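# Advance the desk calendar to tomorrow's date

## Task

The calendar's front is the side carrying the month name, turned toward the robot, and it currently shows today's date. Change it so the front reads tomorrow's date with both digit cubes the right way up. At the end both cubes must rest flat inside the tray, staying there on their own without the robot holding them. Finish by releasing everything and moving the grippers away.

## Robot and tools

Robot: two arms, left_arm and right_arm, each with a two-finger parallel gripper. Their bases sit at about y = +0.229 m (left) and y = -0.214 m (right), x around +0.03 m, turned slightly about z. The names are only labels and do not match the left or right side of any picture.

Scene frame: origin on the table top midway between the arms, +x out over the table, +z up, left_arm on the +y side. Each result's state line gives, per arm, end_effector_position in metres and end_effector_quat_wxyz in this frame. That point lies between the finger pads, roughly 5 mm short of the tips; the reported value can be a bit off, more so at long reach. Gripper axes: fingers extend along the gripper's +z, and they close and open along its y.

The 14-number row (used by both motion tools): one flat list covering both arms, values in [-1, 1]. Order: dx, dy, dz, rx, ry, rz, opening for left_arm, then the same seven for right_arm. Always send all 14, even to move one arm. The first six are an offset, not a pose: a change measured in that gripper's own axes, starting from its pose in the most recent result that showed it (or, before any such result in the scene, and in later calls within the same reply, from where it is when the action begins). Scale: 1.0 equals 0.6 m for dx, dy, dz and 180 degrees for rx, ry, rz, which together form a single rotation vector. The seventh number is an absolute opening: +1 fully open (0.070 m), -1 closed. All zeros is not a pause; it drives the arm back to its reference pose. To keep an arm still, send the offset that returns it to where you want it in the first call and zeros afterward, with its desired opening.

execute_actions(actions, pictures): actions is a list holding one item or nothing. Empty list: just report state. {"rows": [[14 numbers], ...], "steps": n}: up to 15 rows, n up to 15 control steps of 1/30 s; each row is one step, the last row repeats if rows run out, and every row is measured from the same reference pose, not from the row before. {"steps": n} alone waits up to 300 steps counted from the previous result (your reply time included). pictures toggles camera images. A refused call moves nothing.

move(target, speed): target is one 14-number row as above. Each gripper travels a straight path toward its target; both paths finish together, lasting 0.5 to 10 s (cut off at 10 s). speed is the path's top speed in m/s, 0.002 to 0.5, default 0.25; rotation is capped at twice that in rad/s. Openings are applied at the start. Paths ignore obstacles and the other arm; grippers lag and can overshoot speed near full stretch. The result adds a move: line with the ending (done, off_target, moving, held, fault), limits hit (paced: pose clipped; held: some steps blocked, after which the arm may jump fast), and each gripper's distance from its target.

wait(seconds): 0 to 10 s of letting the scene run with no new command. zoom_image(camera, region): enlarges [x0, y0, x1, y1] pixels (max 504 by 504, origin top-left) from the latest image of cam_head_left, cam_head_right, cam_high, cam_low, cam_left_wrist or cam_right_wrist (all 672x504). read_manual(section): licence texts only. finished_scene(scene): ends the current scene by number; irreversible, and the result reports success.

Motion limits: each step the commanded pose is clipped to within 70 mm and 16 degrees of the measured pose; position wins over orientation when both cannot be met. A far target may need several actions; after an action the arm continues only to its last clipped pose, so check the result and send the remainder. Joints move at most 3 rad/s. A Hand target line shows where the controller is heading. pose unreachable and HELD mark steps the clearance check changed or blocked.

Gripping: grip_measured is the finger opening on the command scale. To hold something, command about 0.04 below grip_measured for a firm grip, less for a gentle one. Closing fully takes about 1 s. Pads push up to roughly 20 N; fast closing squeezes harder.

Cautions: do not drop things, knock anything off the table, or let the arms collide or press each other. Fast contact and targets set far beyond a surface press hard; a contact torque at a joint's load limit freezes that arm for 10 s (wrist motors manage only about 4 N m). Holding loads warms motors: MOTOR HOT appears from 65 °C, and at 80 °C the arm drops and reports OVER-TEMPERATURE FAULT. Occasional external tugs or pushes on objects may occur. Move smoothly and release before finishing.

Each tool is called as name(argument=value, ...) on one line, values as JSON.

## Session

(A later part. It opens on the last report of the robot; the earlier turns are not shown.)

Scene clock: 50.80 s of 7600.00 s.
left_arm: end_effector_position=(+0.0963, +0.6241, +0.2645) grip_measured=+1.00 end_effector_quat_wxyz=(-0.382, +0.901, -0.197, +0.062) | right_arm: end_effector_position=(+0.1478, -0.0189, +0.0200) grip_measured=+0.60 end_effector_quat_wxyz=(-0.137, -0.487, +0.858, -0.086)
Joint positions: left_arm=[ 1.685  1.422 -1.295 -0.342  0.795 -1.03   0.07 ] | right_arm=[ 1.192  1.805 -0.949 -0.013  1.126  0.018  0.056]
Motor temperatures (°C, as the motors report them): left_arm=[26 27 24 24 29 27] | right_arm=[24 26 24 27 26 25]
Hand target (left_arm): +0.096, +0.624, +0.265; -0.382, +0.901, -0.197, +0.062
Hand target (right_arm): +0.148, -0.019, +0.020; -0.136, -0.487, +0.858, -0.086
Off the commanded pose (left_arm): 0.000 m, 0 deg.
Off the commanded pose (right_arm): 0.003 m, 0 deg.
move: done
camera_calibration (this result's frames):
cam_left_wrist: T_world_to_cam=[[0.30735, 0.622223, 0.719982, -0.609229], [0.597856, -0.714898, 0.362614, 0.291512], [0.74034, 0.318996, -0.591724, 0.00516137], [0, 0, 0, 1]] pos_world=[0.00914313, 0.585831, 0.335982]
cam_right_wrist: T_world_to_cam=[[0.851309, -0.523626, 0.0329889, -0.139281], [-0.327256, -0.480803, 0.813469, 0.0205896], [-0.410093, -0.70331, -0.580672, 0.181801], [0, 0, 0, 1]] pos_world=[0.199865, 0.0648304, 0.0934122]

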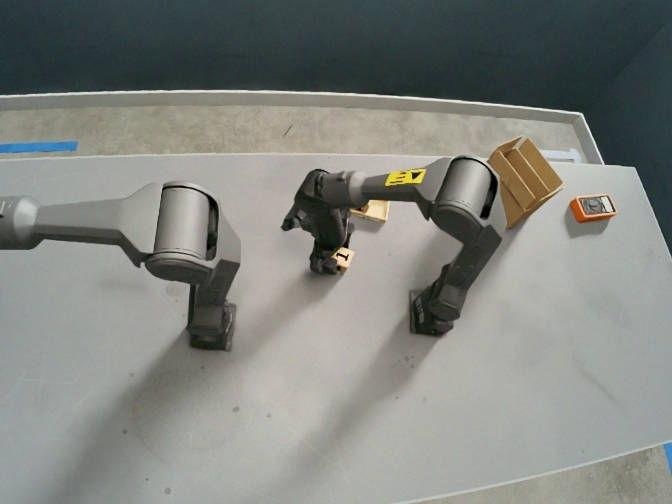

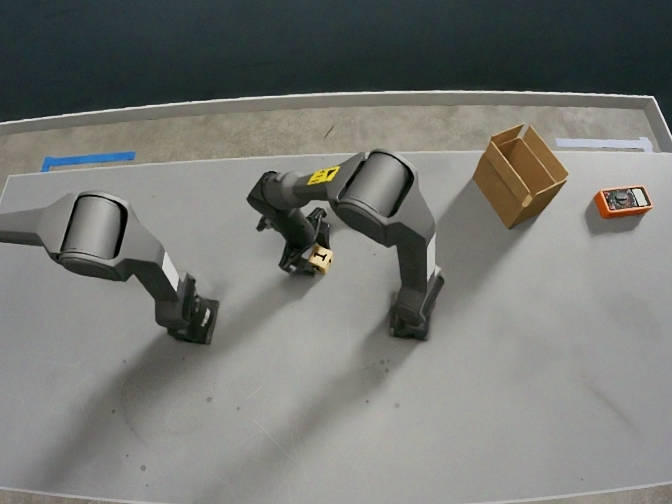

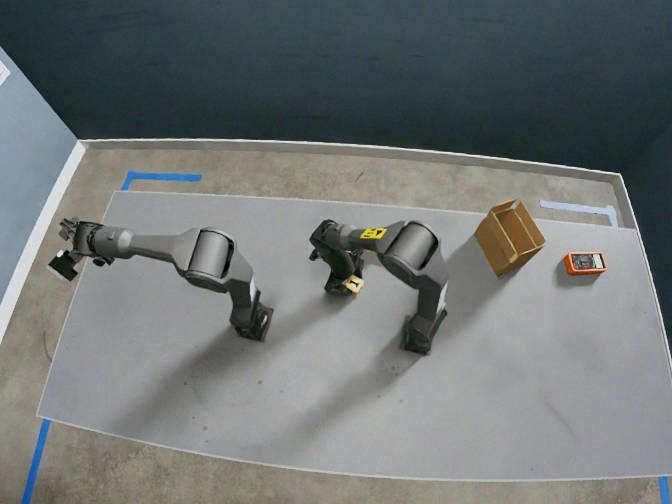

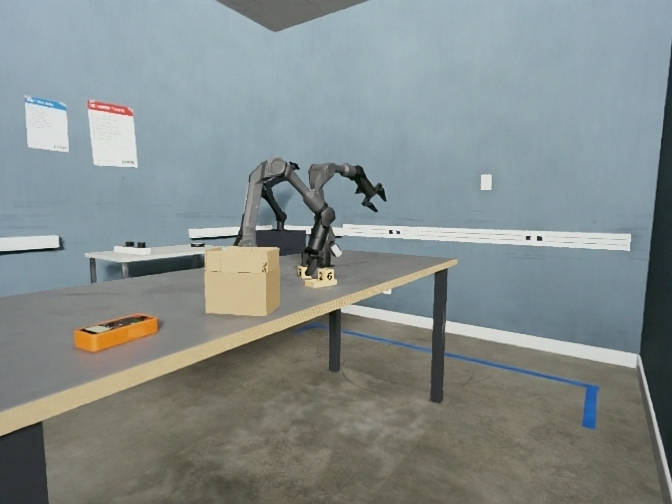

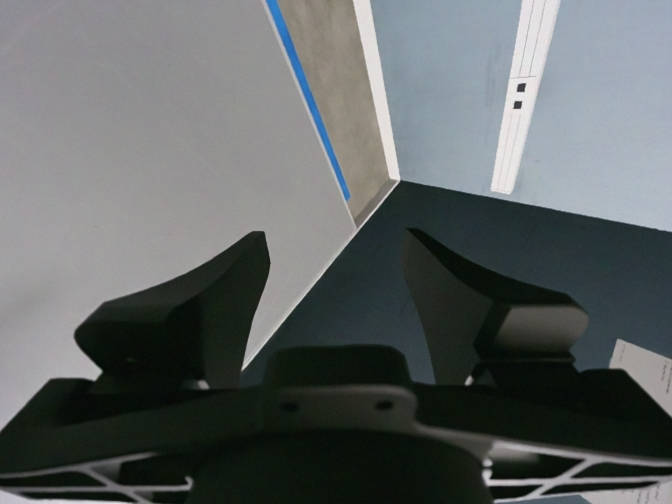

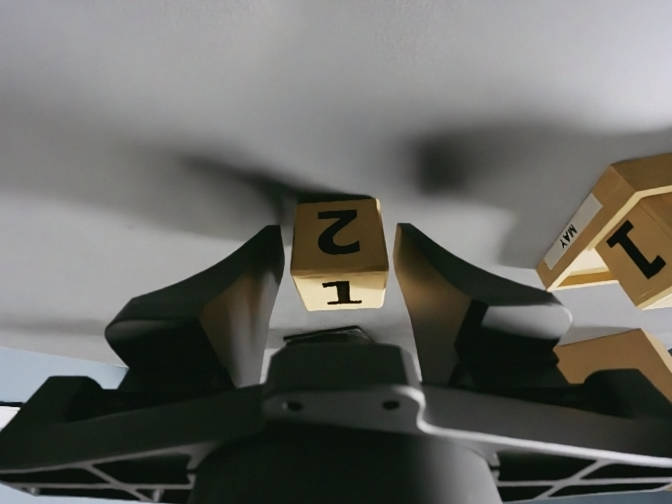

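move(target=[0,0,0,0,0,0,1,0,0,0,0,0,0,0.09])

move(target=[0,0,0,0,0,0,1,0.027,0,-0.079,0,-0.103,0,0.09], speed=0.12)

move(target=[0,0,0,0,0,0,1,-0.34,0,0.02,0,-0.397,0,0.09], speed=0.15)

Scene clock: 53.30 s of 7600.00 s.
left_arm: end_effector_position=(+0.0963, +0.6241, +0.2645) grip_measured=+1.00 end_effector_quat_wxyz=(-0.382, +0.901, -0.197, +0.062) | right_arm: end_effector_position=(+0.1478, -0.0191, +0.0201) grip_measured=+0.17 end_effector_quat_wxyz=(-0.137, -0.487, +0.858, -0.086)
Joint positions: left_arm=[ 1.685  1.422 -1.295 -0.342  0.795 -1.03   0.07 ] | right_arm=[ 1.192  1.804 -0.948 -0.013  1.126  0.018  0.041]
Motor temperatures (°C, as the motors report them): left_arm=[26 27 24 24 29 27] | right_arm=[24 26 24 27 26 25]
Hand target (left_arm): +0.096, +0.624, +0.265; -0.382, +0.901, -0.197, +0.062
Hand target (right_arm): +0.148, -0.019, +0.020; -0.137, -0.487, +0.858, -0.086
Off the commanded pose (left_arm): 0.000 m, 0 deg.
Off the commanded pose (right_arm): 0.000 m, 0 deg.
move: done
camera_calibration (this result's frames):
cam_left_wrist: T_world_to_cam=[[0.30735, 0.622223, 0.719982, -0.609229], [0.597856, -0.714898, 0.362614, 0.291512], [0.74034, 0.318996, -0.591724, 0.00516134], [0, 0, 0, 1]] pos_world=[0.00914316, 0.585831, 0.335982]
cam_right_wrist: T_world_to_cam=[[0.851274, -0.523689, 0.0329167, -0.139268], [-0.327459, -0.481183, 0.813163, 0.0204091], [-0.410005, -0.703003, -0.581105, 0.181766], [0, 0, 0, 1]] pos_world=[0.199763, 0.0646696, 0.0936135]

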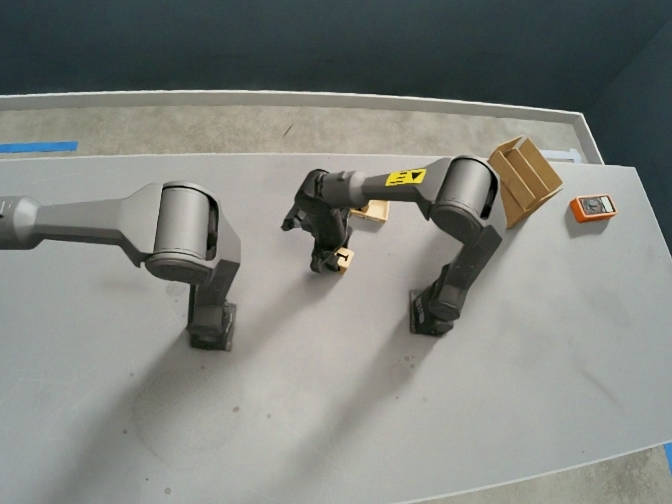

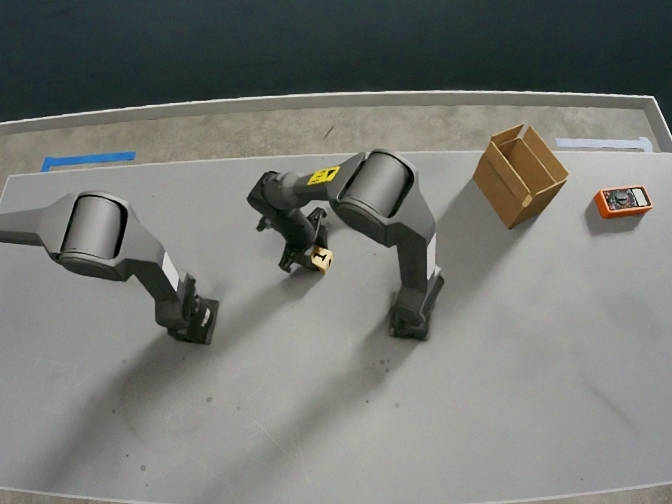

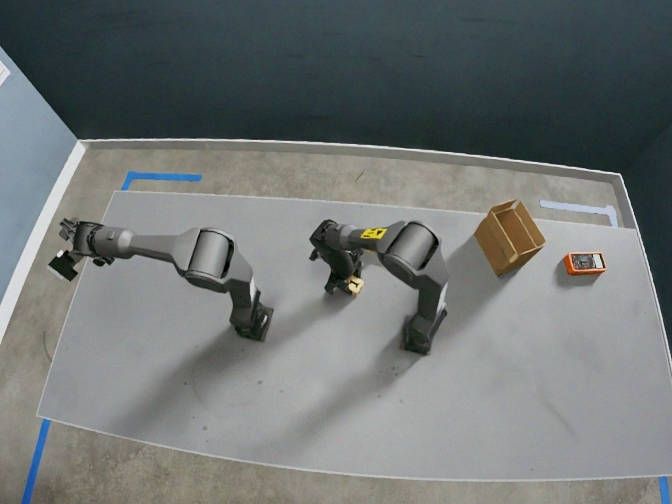

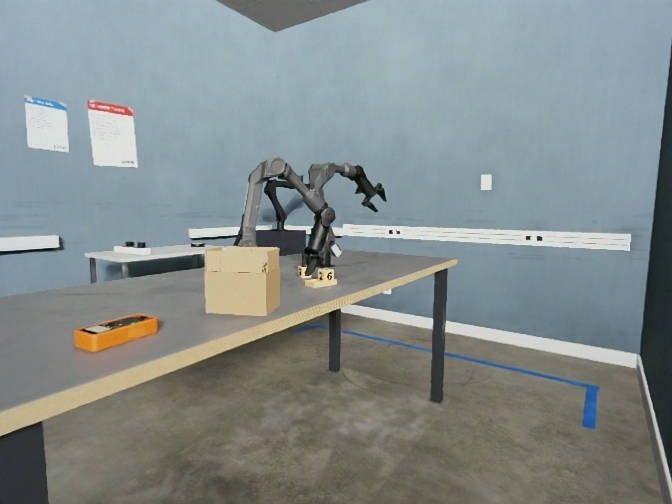

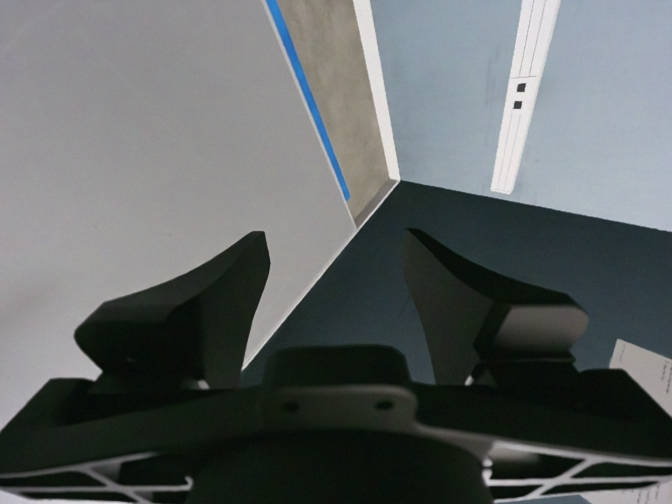

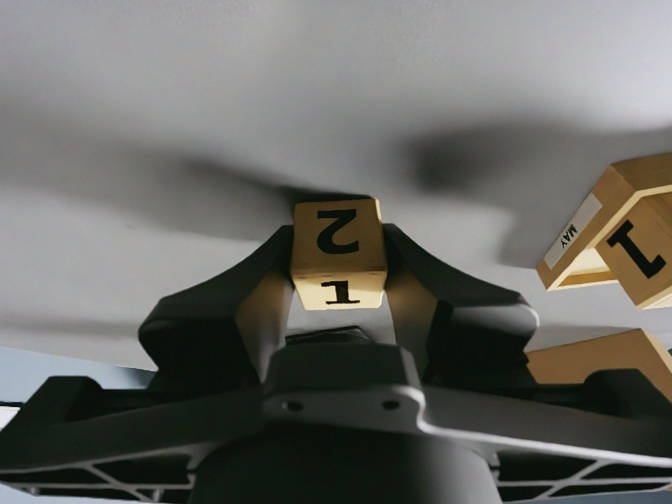

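Scene clock: 54.90 s of 7600.00 s.
left_arm: end_effector_position=(+0.0963, +0.6241, +0.2645) grip_measured=+1.00 end_effector_quat_wxyz=(-0.382, +0.901, -0.197, +0.062) | right_arm: end_effector_position=(+0.1476, -0.0183, +0.0723) grip_measured=+0.17 end_effector_quat_wxyz=(+0.003, -0.494, +0.869, -0.004)
Joint positions: left_arm=[ 1.685  1.422 -1.295 -0.342  0.795 -1.03   0.07 ] | right_arm=[ 1.194  1.447 -0.803 -0.013  1.012  0.018  0.041]
Motor temperatures (°C, as the motors report them): left_arm=[26 27 24 24 29 27] | right_arm=[24 27 24 27 26 25]
Hand target (left_arm): +0.096, +0.624, +0.265; -0.382, +0.901, -0.197, +0.062
Hand target (right_arm): +0.148, -0.018, +0.072; +0.003, -0.494, +0.869, -0.005
Off the commanded pose (left_arm): 0.000 m, 0 deg.
Off the commanded pose (right_arm): 0.002 m, 0 deg.
move: done
camera_calibration (this result's frames):
cam_left_wrist: T_world_to_cam=[[0.30735, 0.622223, 0.719982, -0.609229], [0.597856, -0.714898, 0.362614, 0.291512], [0.74034, 0.318997, -0.591724, 0.00516131], [0, 0, 0, 1]] pos_world=[0.00914314, 0.585831, 0.335982]
cam_right_wrist: T_world_to_cam=[[0.848434, -0.528784, 0.0233873, -0.139428], [-0.440555, -0.680999, 0.584938, 0.00782274], [-0.293379, -0.506584, -0.810741, 0.21548], [0, 0, 0, 1]] pos_world=[0.184959, 0.0407588, 0.173384]

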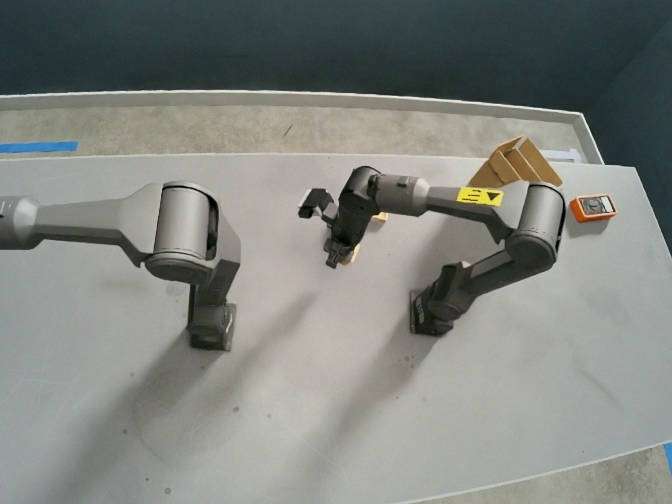

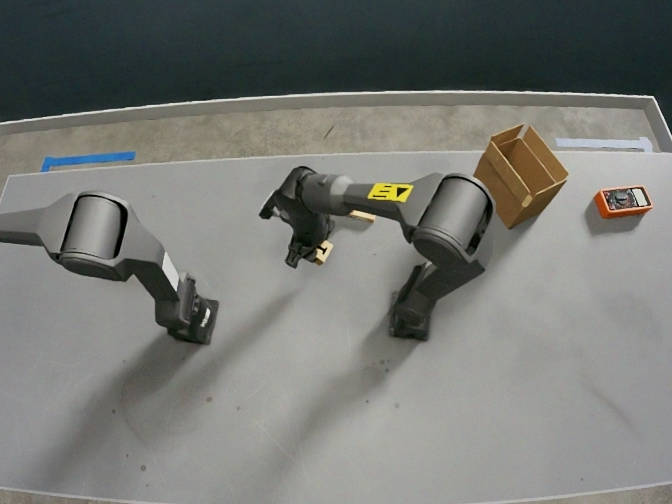

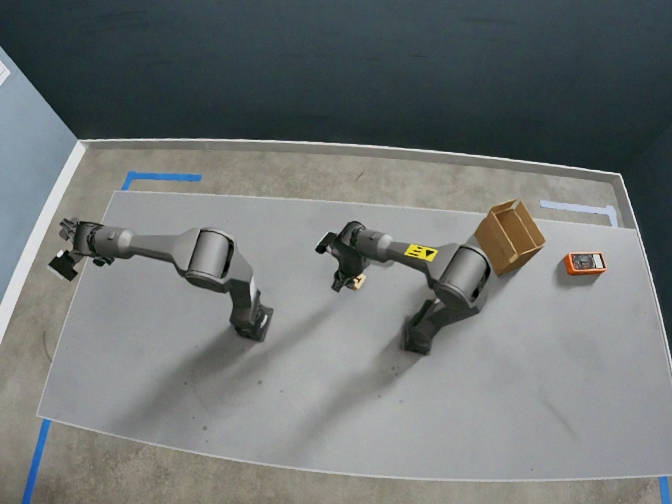

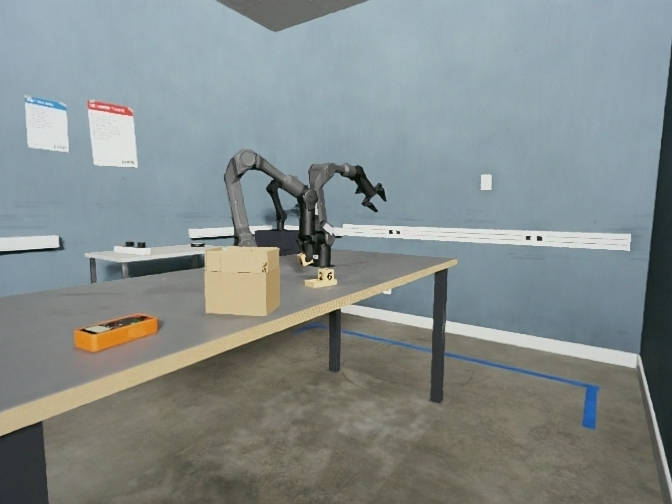

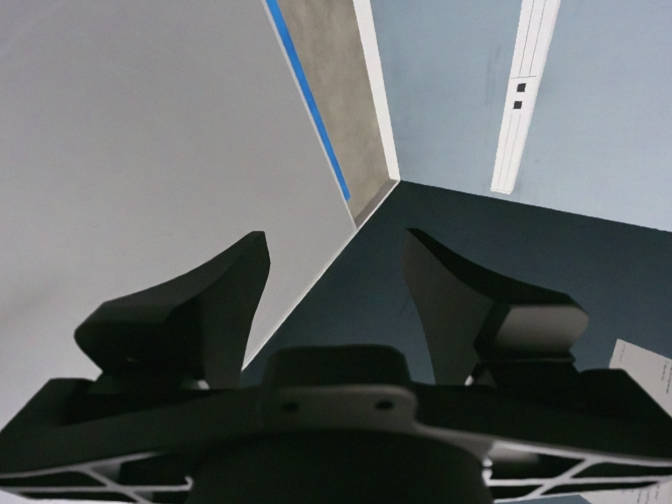

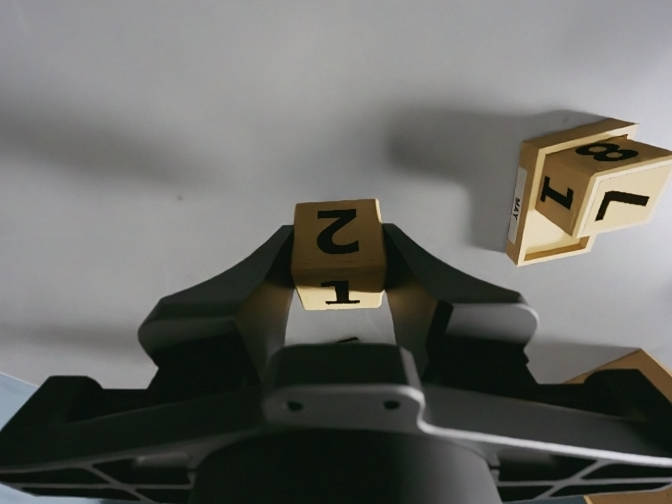

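Scene clock: 59.37 s of 7600.00 s.
left_arm: end_effector_position=(+0.0963, +0.6241, +0.2645) grip_measured=+1.00 end_effector_quat_wxyz=(-0.382, +0.901, -0.197, +0.062) | right_arm: end_effector_position=(+0.2485, +0.1567, +0.0587) grip_measured=+0.17 end_effector_quat_wxyz=(+0.506, -0.404, +0.704, +0.292)
Joint positions: left_arm=[ 1.685  1.422 -1.295 -0.342  0.795 -1.03   0.07 ] | right_arm=[ 1.187  1.964 -0.525 -0.006 -1.028  0.003  0.041]
Motor temperatures (°C, as the motors report them): left_arm=[26 27 24 24 29 27] | right_arm=[24 27 24 27 26 25]
Hand target (left_arm): +0.096, +0.624, +0.265; -0.382, +0.901, -0.197, +0.062
Hand target (right_arm): +0.249, +0.157, +0.059; +0.507, -0.404, +0.704, +0.292
Off the commanded pose (left_arm): 0.000 m, 0 deg.
Off the commanded pose (right_arm): 0.004 m, 1 deg.
move: off_target (right_arm)
camera_calibration (this result's frames):
cam_left_wrist: T_world_to_cam=[[0.30735, 0.622223, 0.719982, -0.609229], [0.597856, -0.714898, 0.362614, 0.291512], [0.74034, 0.318997, -0.591724, 0.00516129], [0, 0, 0, 1]] pos_world=[0.00914314, 0.585831, 0.335982]
cam_right_wrist: T_world_to_cam=[[0.854423, -0.51931, -0.0167225, -0.1328], [-0.43073, -0.689949, -0.581757, 0.246919], [0.290575, 0.50427, -0.81319, 0.0193928], [0, 0, 0, 1]] pos_world=[0.214188, 0.0916184, 0.157196]

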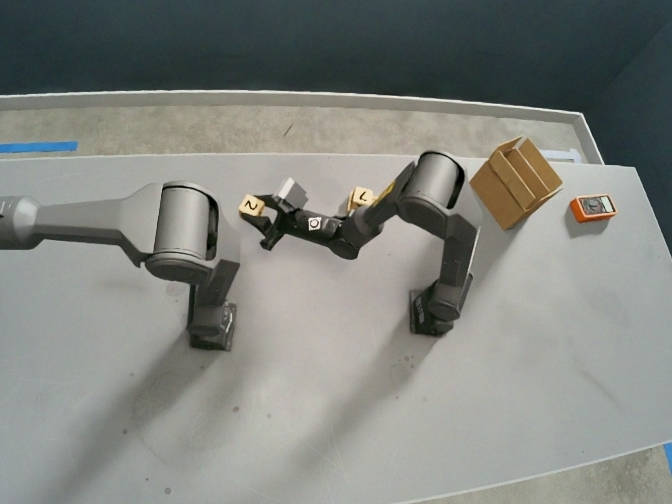

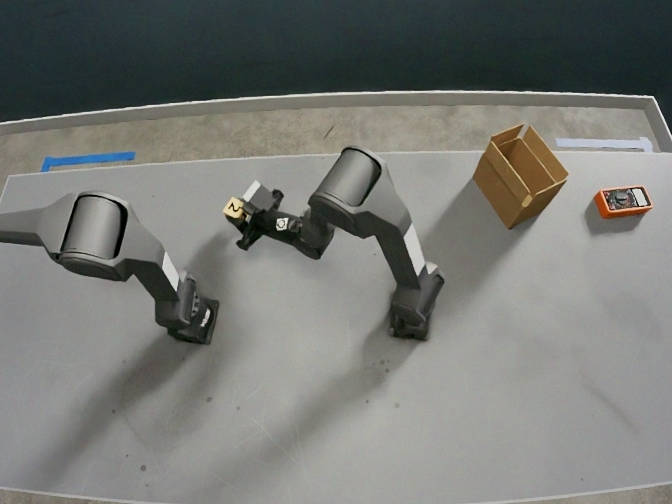

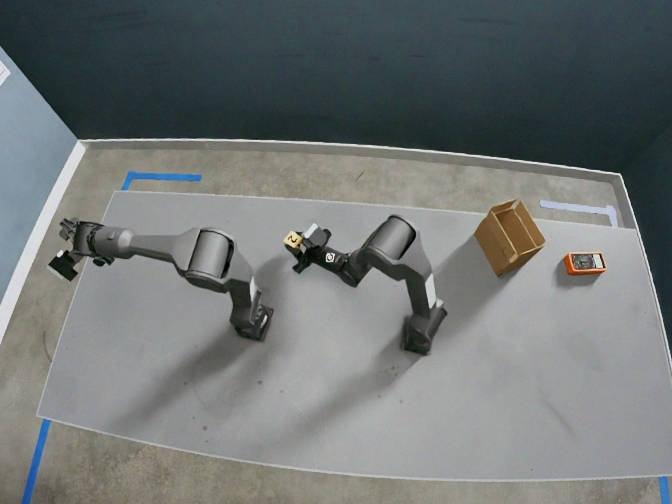

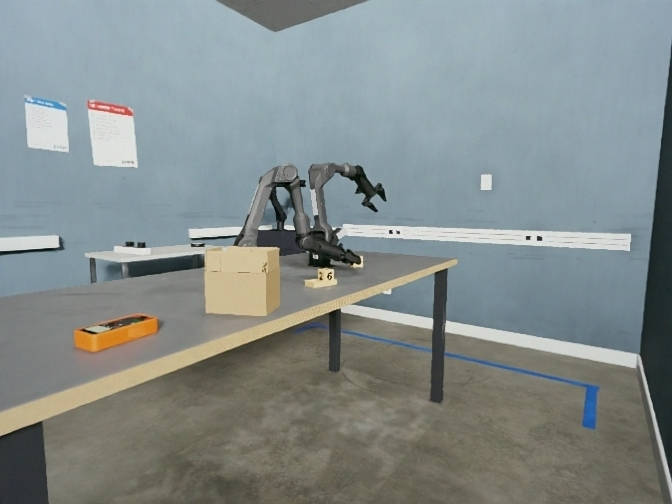

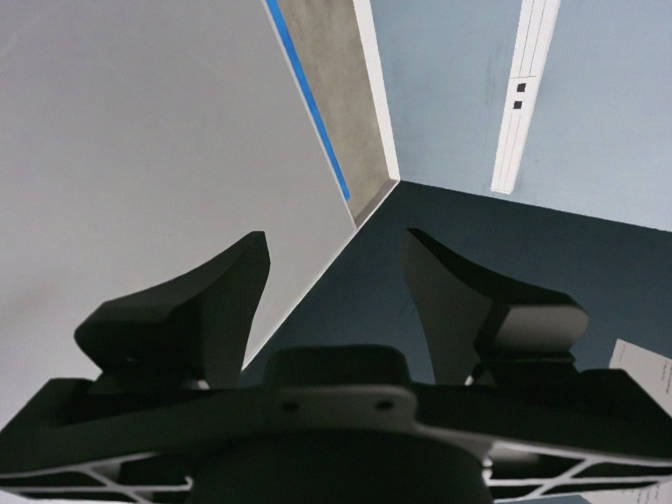

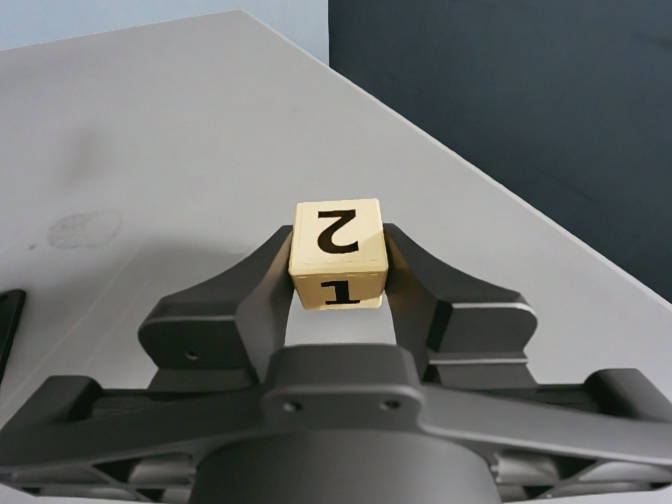

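move(target=[0,0,0,0,0,0,1,0.049,0,0.0165,0,0,0,0.09], speed=0.025)

move(target=[0,0,0,0,0,0,1,0,0,0,0,0,0,1])

move(target=[0,0,0,0,0,0,1,-0.065,0,-0.022,0,0.29,0,1], speed=0.15)

Scene clock: 63.00 s of 7600.00 s.
left_arm: end_effector_position=(+0.0963, +0.6241, +0.2645) grip_measured=+1.00 end_effector_quat_wxyz=(-0.382, +0.901, -0.197, +0.062) | right_arm: end_effector_position=(+0.2495, +0.1572, +0.0307) grip_measured=+0.16 end_effector_quat_wxyz=(+0.510, -0.402, +0.701, +0.294)
Joint positions: left_arm=[ 1.685  1.422 -1.295 -0.342  0.795 -1.03   0.07 ] | right_arm=[ 1.185  2.103 -0.531 -0.007 -1.174  0.003  0.041]
Motor temperatures (°C, as the motors report them): left_arm=[26 26 24 24 29 27] | right_arm=[24 27 24 27 27 25]
Hand target (left_arm): +0.096, +0.624, +0.265; -0.382, +0.901, -0.197, +0.062
Hand target (right_arm): +0.249, +0.156, +0.027; +0.506, -0.404, +0.704, +0.292
Off the commanded pose (left_arm): 0.000 m, 0 deg.
Off the commanded pose (right_arm): 0.003 m, 1 deg.
move: done
camera_calibration (this result's frames):
cam_left_wrist: T_world_to_cam=[[0.30735, 0.622224, 0.719982, -0.609229], [0.597856, -0.714898, 0.362614, 0.291512], [0.74034, 0.318996, -0.591724, 0.00516143], [0, 0, 0, 1]] pos_world=[0.00914316, 0.585831, 0.335982]
cam_right_wrist: T_world_to_cam=[[0.854062, -0.519879, -0.0174569, -0.133657], [-0.428143, -0.683505, -0.591197, 0.230002], [0.295419, 0.512393, -0.806338, -0.00657171], [0, 0, 0, 1]] pos_world=[0.214567, 0.0910891, 0.128344]

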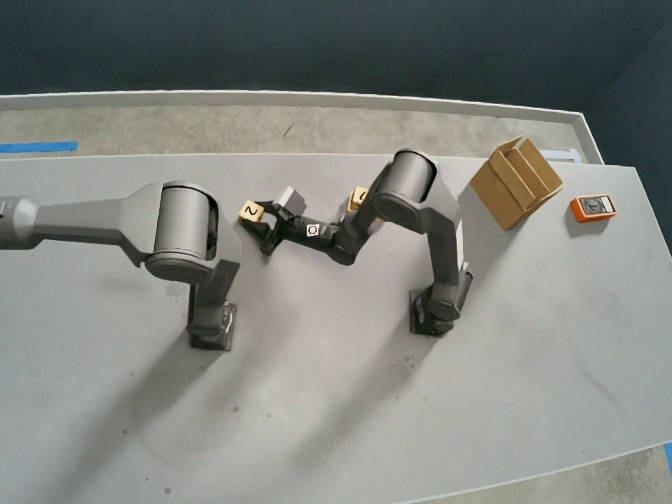

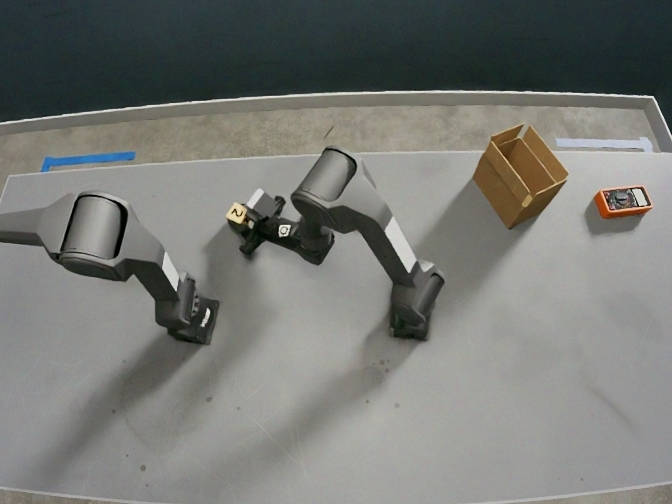

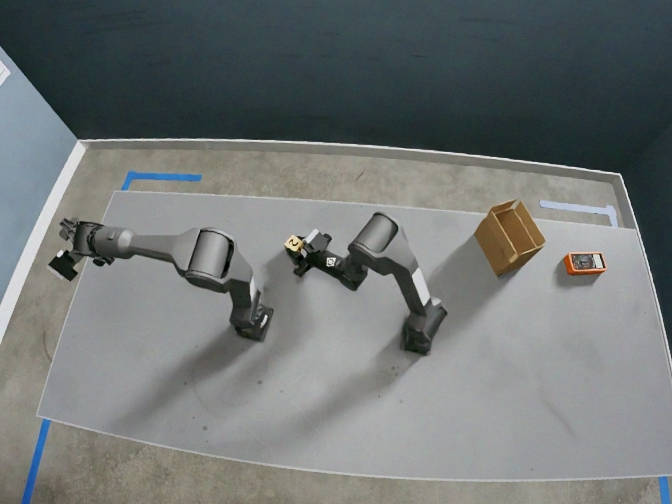

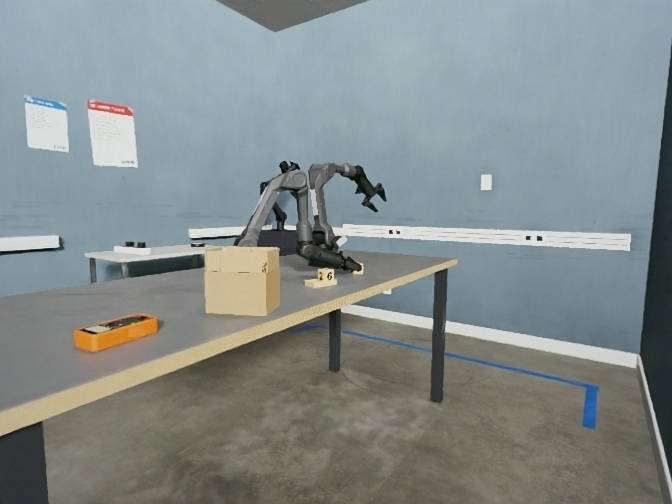

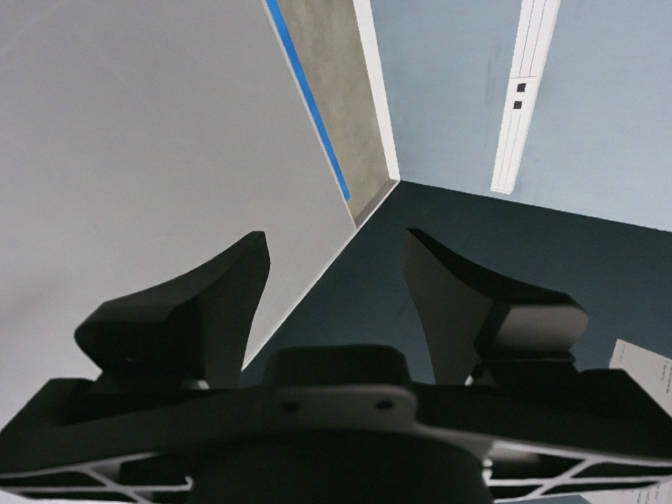

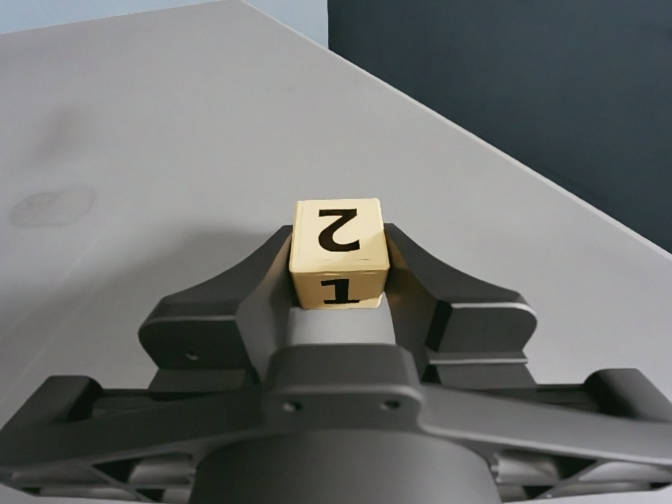

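Scene clock: 63.67 s of 7600.00 s.
left_arm: end_effector_position=(+0.0963, +0.6241, +0.2645) grip_measured=+1.00 end_effector_quat_wxyz=(-0.382, +0.901, -0.197, +0.062) | right_arm: end_effector_position=(+0.2494, +0.1570, +0.0302) grip_measured=+1.00 end_effector_quat_wxyz=(+0.510, -0.402, +0.702, +0.294)
Joint positions: left_arm=[ 1.685  1.422 -1.295 -0.342  0.795 -1.03   0.07 ] | right_arm=[ 1.185  2.104 -0.53  -0.008 -1.174  0.003  0.07 ]
Motor temperatures (°C, as the motors report them): left_arm=[26 26 24 24 29 27] | right_arm=[24 27 24 27 27 25]
Hand target (left_arm): +0.096, +0.624, +0.265; -0.382, +0.901, -0.197, +0.062
Hand target (right_arm): +0.249, +0.157, +0.031; +0.510, -0.402, +0.701, +0.294
Off the commanded pose (left_arm): 0.000 m, 0 deg.
Off the commanded pose (right_arm): 0.001 m, 0 deg.
move: done
camera_calibration (this result's frames):
cam_left_wrist: T_world_to_cam=[[0.30735, 0.622223, 0.719982, -0.609229], [0.597856, -0.714898, 0.362614, 0.291512], [0.74034, 0.318997, -0.591724, 0.00516126], [0, 0, 0, 1]] pos_world=[0.00914311, 0.585831, 0.335982]
cam_right_wrist: T_world_to_cam=[[0.854113, -0.5198, -0.0172802, -0.13372], [-0.428416, -0.684339, -0.590034, 0.229691], [0.294874, 0.511359, -0.807194, -0.00655104], [0, 0, 0, 1]] pos_world=[0.214547, 0.0910288, 0.127927]

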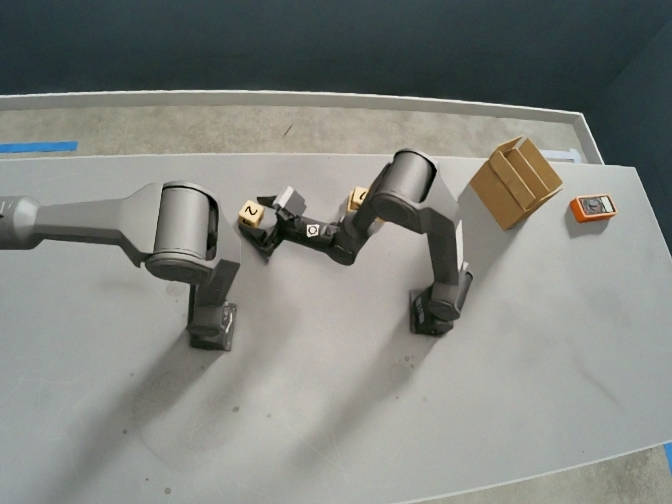

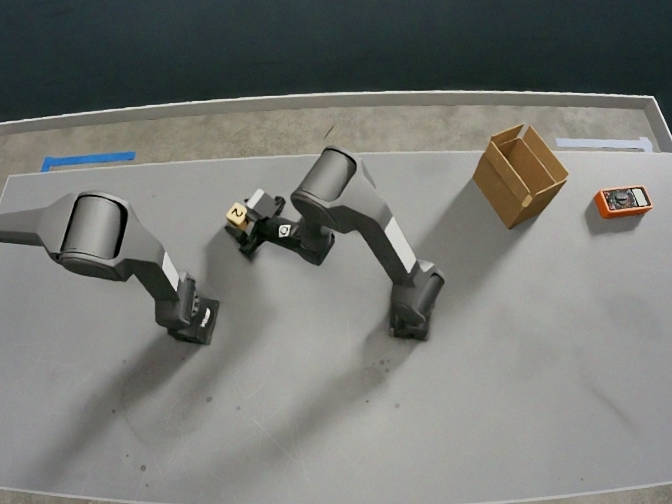

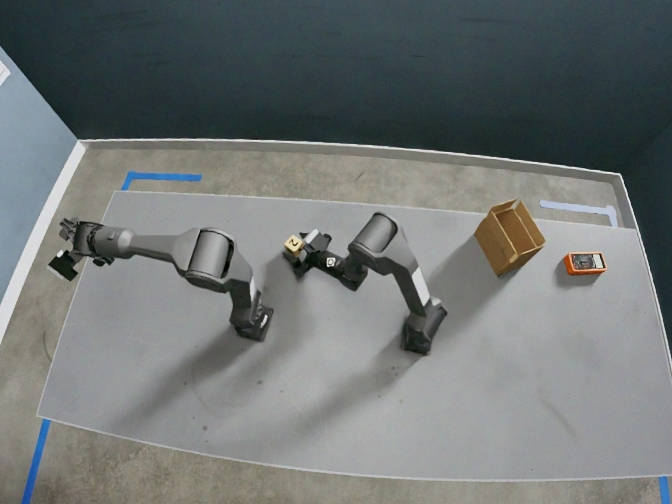

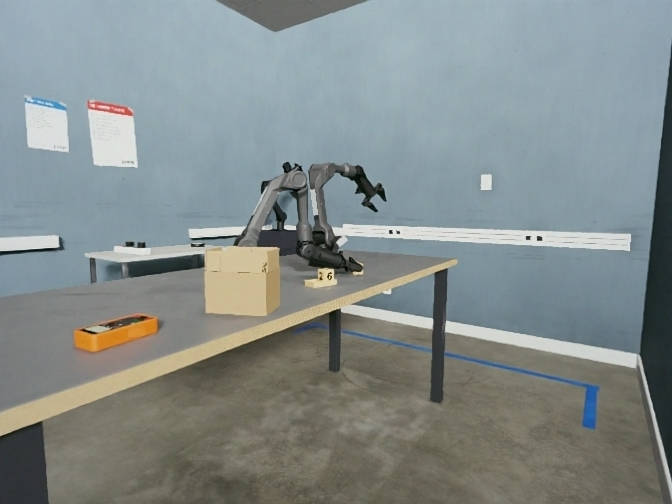

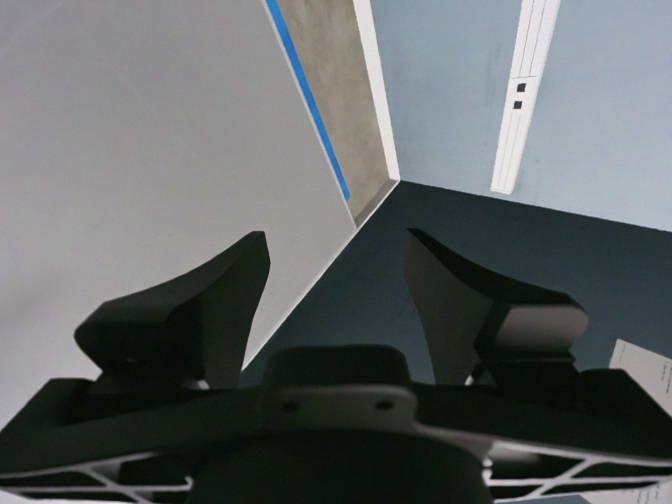

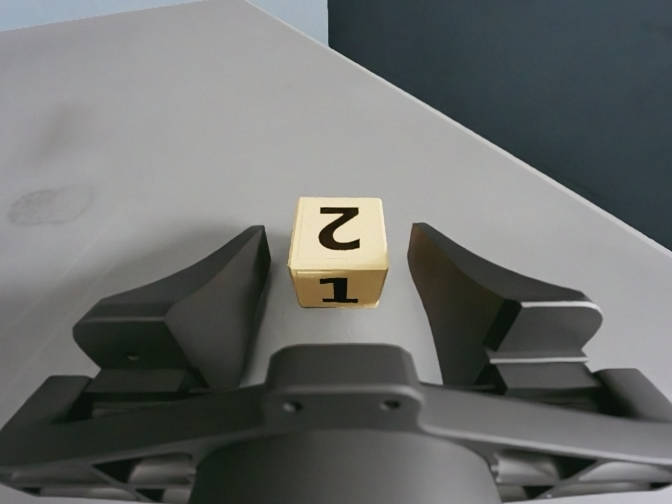

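Scene clock: 67.00 s of 7600.00 s.
left_arm: end_effector_position=(+0.0963, +0.6241, +0.2645) grip_measured=+1.00 end_effector_quat_wxyz=(-0.382, +0.901, -0.197, +0.062) | right_arm: end_effector_position=(+0.2505, +0.1584, +0.0707) grip_measured=+1.00 end_effector_quat_wxyz=(+0.152, -0.487, +0.856, +0.082)
Joint positions: left_arm=[ 1.685  1.422 -1.295 -0.342  0.795 -1.03   0.07 ] | right_arm=[ 1.193  1.893 -1.312 -0.015  0.73   0.018  0.07 ]
Motor temperatures (°C, as the motors report them): left_arm=[26 26 24 24 29 27] | right_arm=[24 27 24 27 27 25]
Hand target (left_arm): +0.096, +0.624, +0.265; -0.382, +0.901, -0.197, +0.062
Hand target (right_arm): +0.250, +0.158, +0.071; +0.152, -0.487, +0.856, +0.082
Off the commanded pose (left_arm): 0.000 m, 0 deg.
Off the commanded pose (right_arm): 0.002 m, 1 deg.
move: done
camera_calibration (this result's frames):
cam_left_wrist: T_world_to_cam=[[0.30735, 0.622223, 0.719982, -0.609229], [0.597856, -0.714898, 0.362614, 0.291511], [0.74034, 0.318997, -0.591724, 0.00516117], [0, 0, 0, 1]] pos_world=[0.00914313, 0.585831, 0.335982]
cam_right_wrist: T_world_to_cam=[[0.846958, -0.531533, 0.0116556, -0.131604], [-0.513714, -0.812524, 0.275506, 0.23549], [-0.13697, -0.239329, -0.961229, 0.26311], [0, 0, 0, 1]] pos_world=[0.268476, 0.18436, 0.189564]

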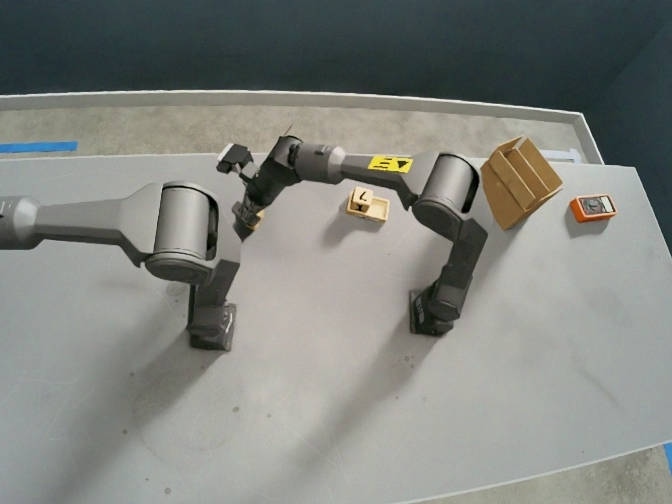

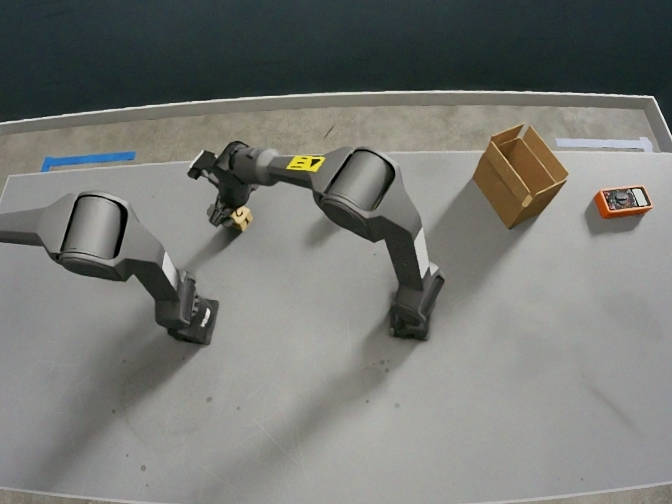

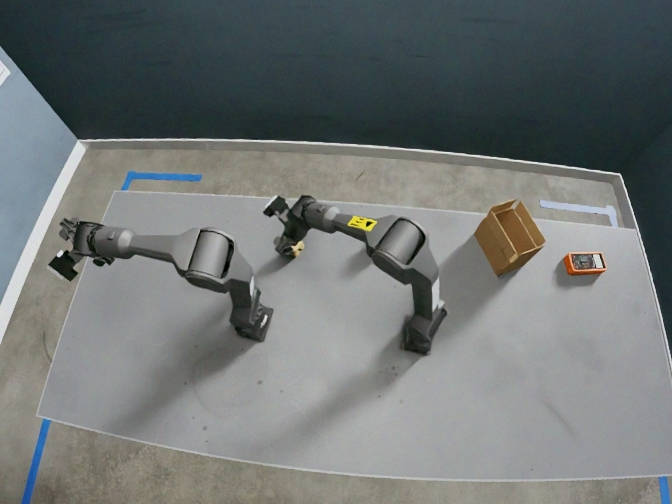

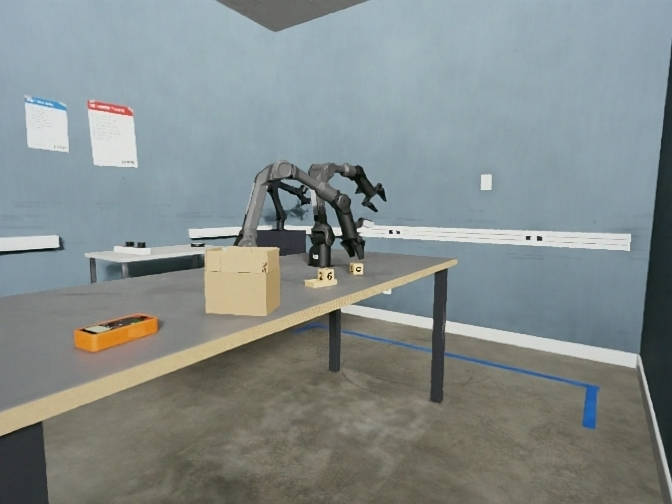

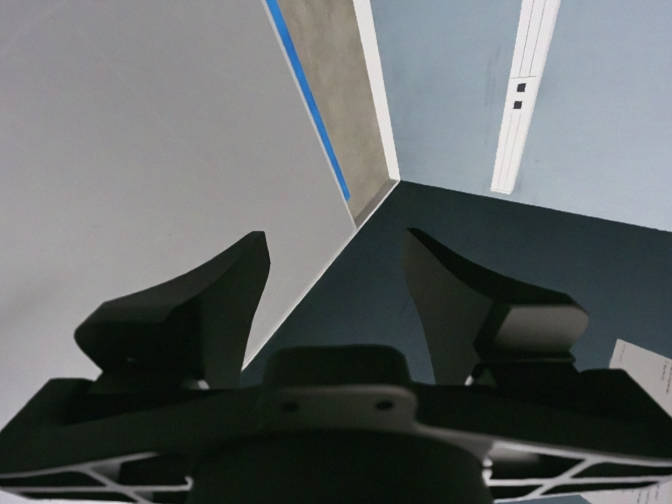

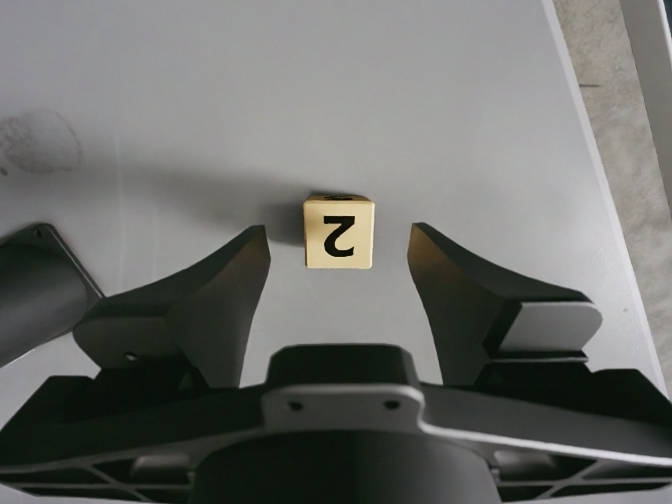

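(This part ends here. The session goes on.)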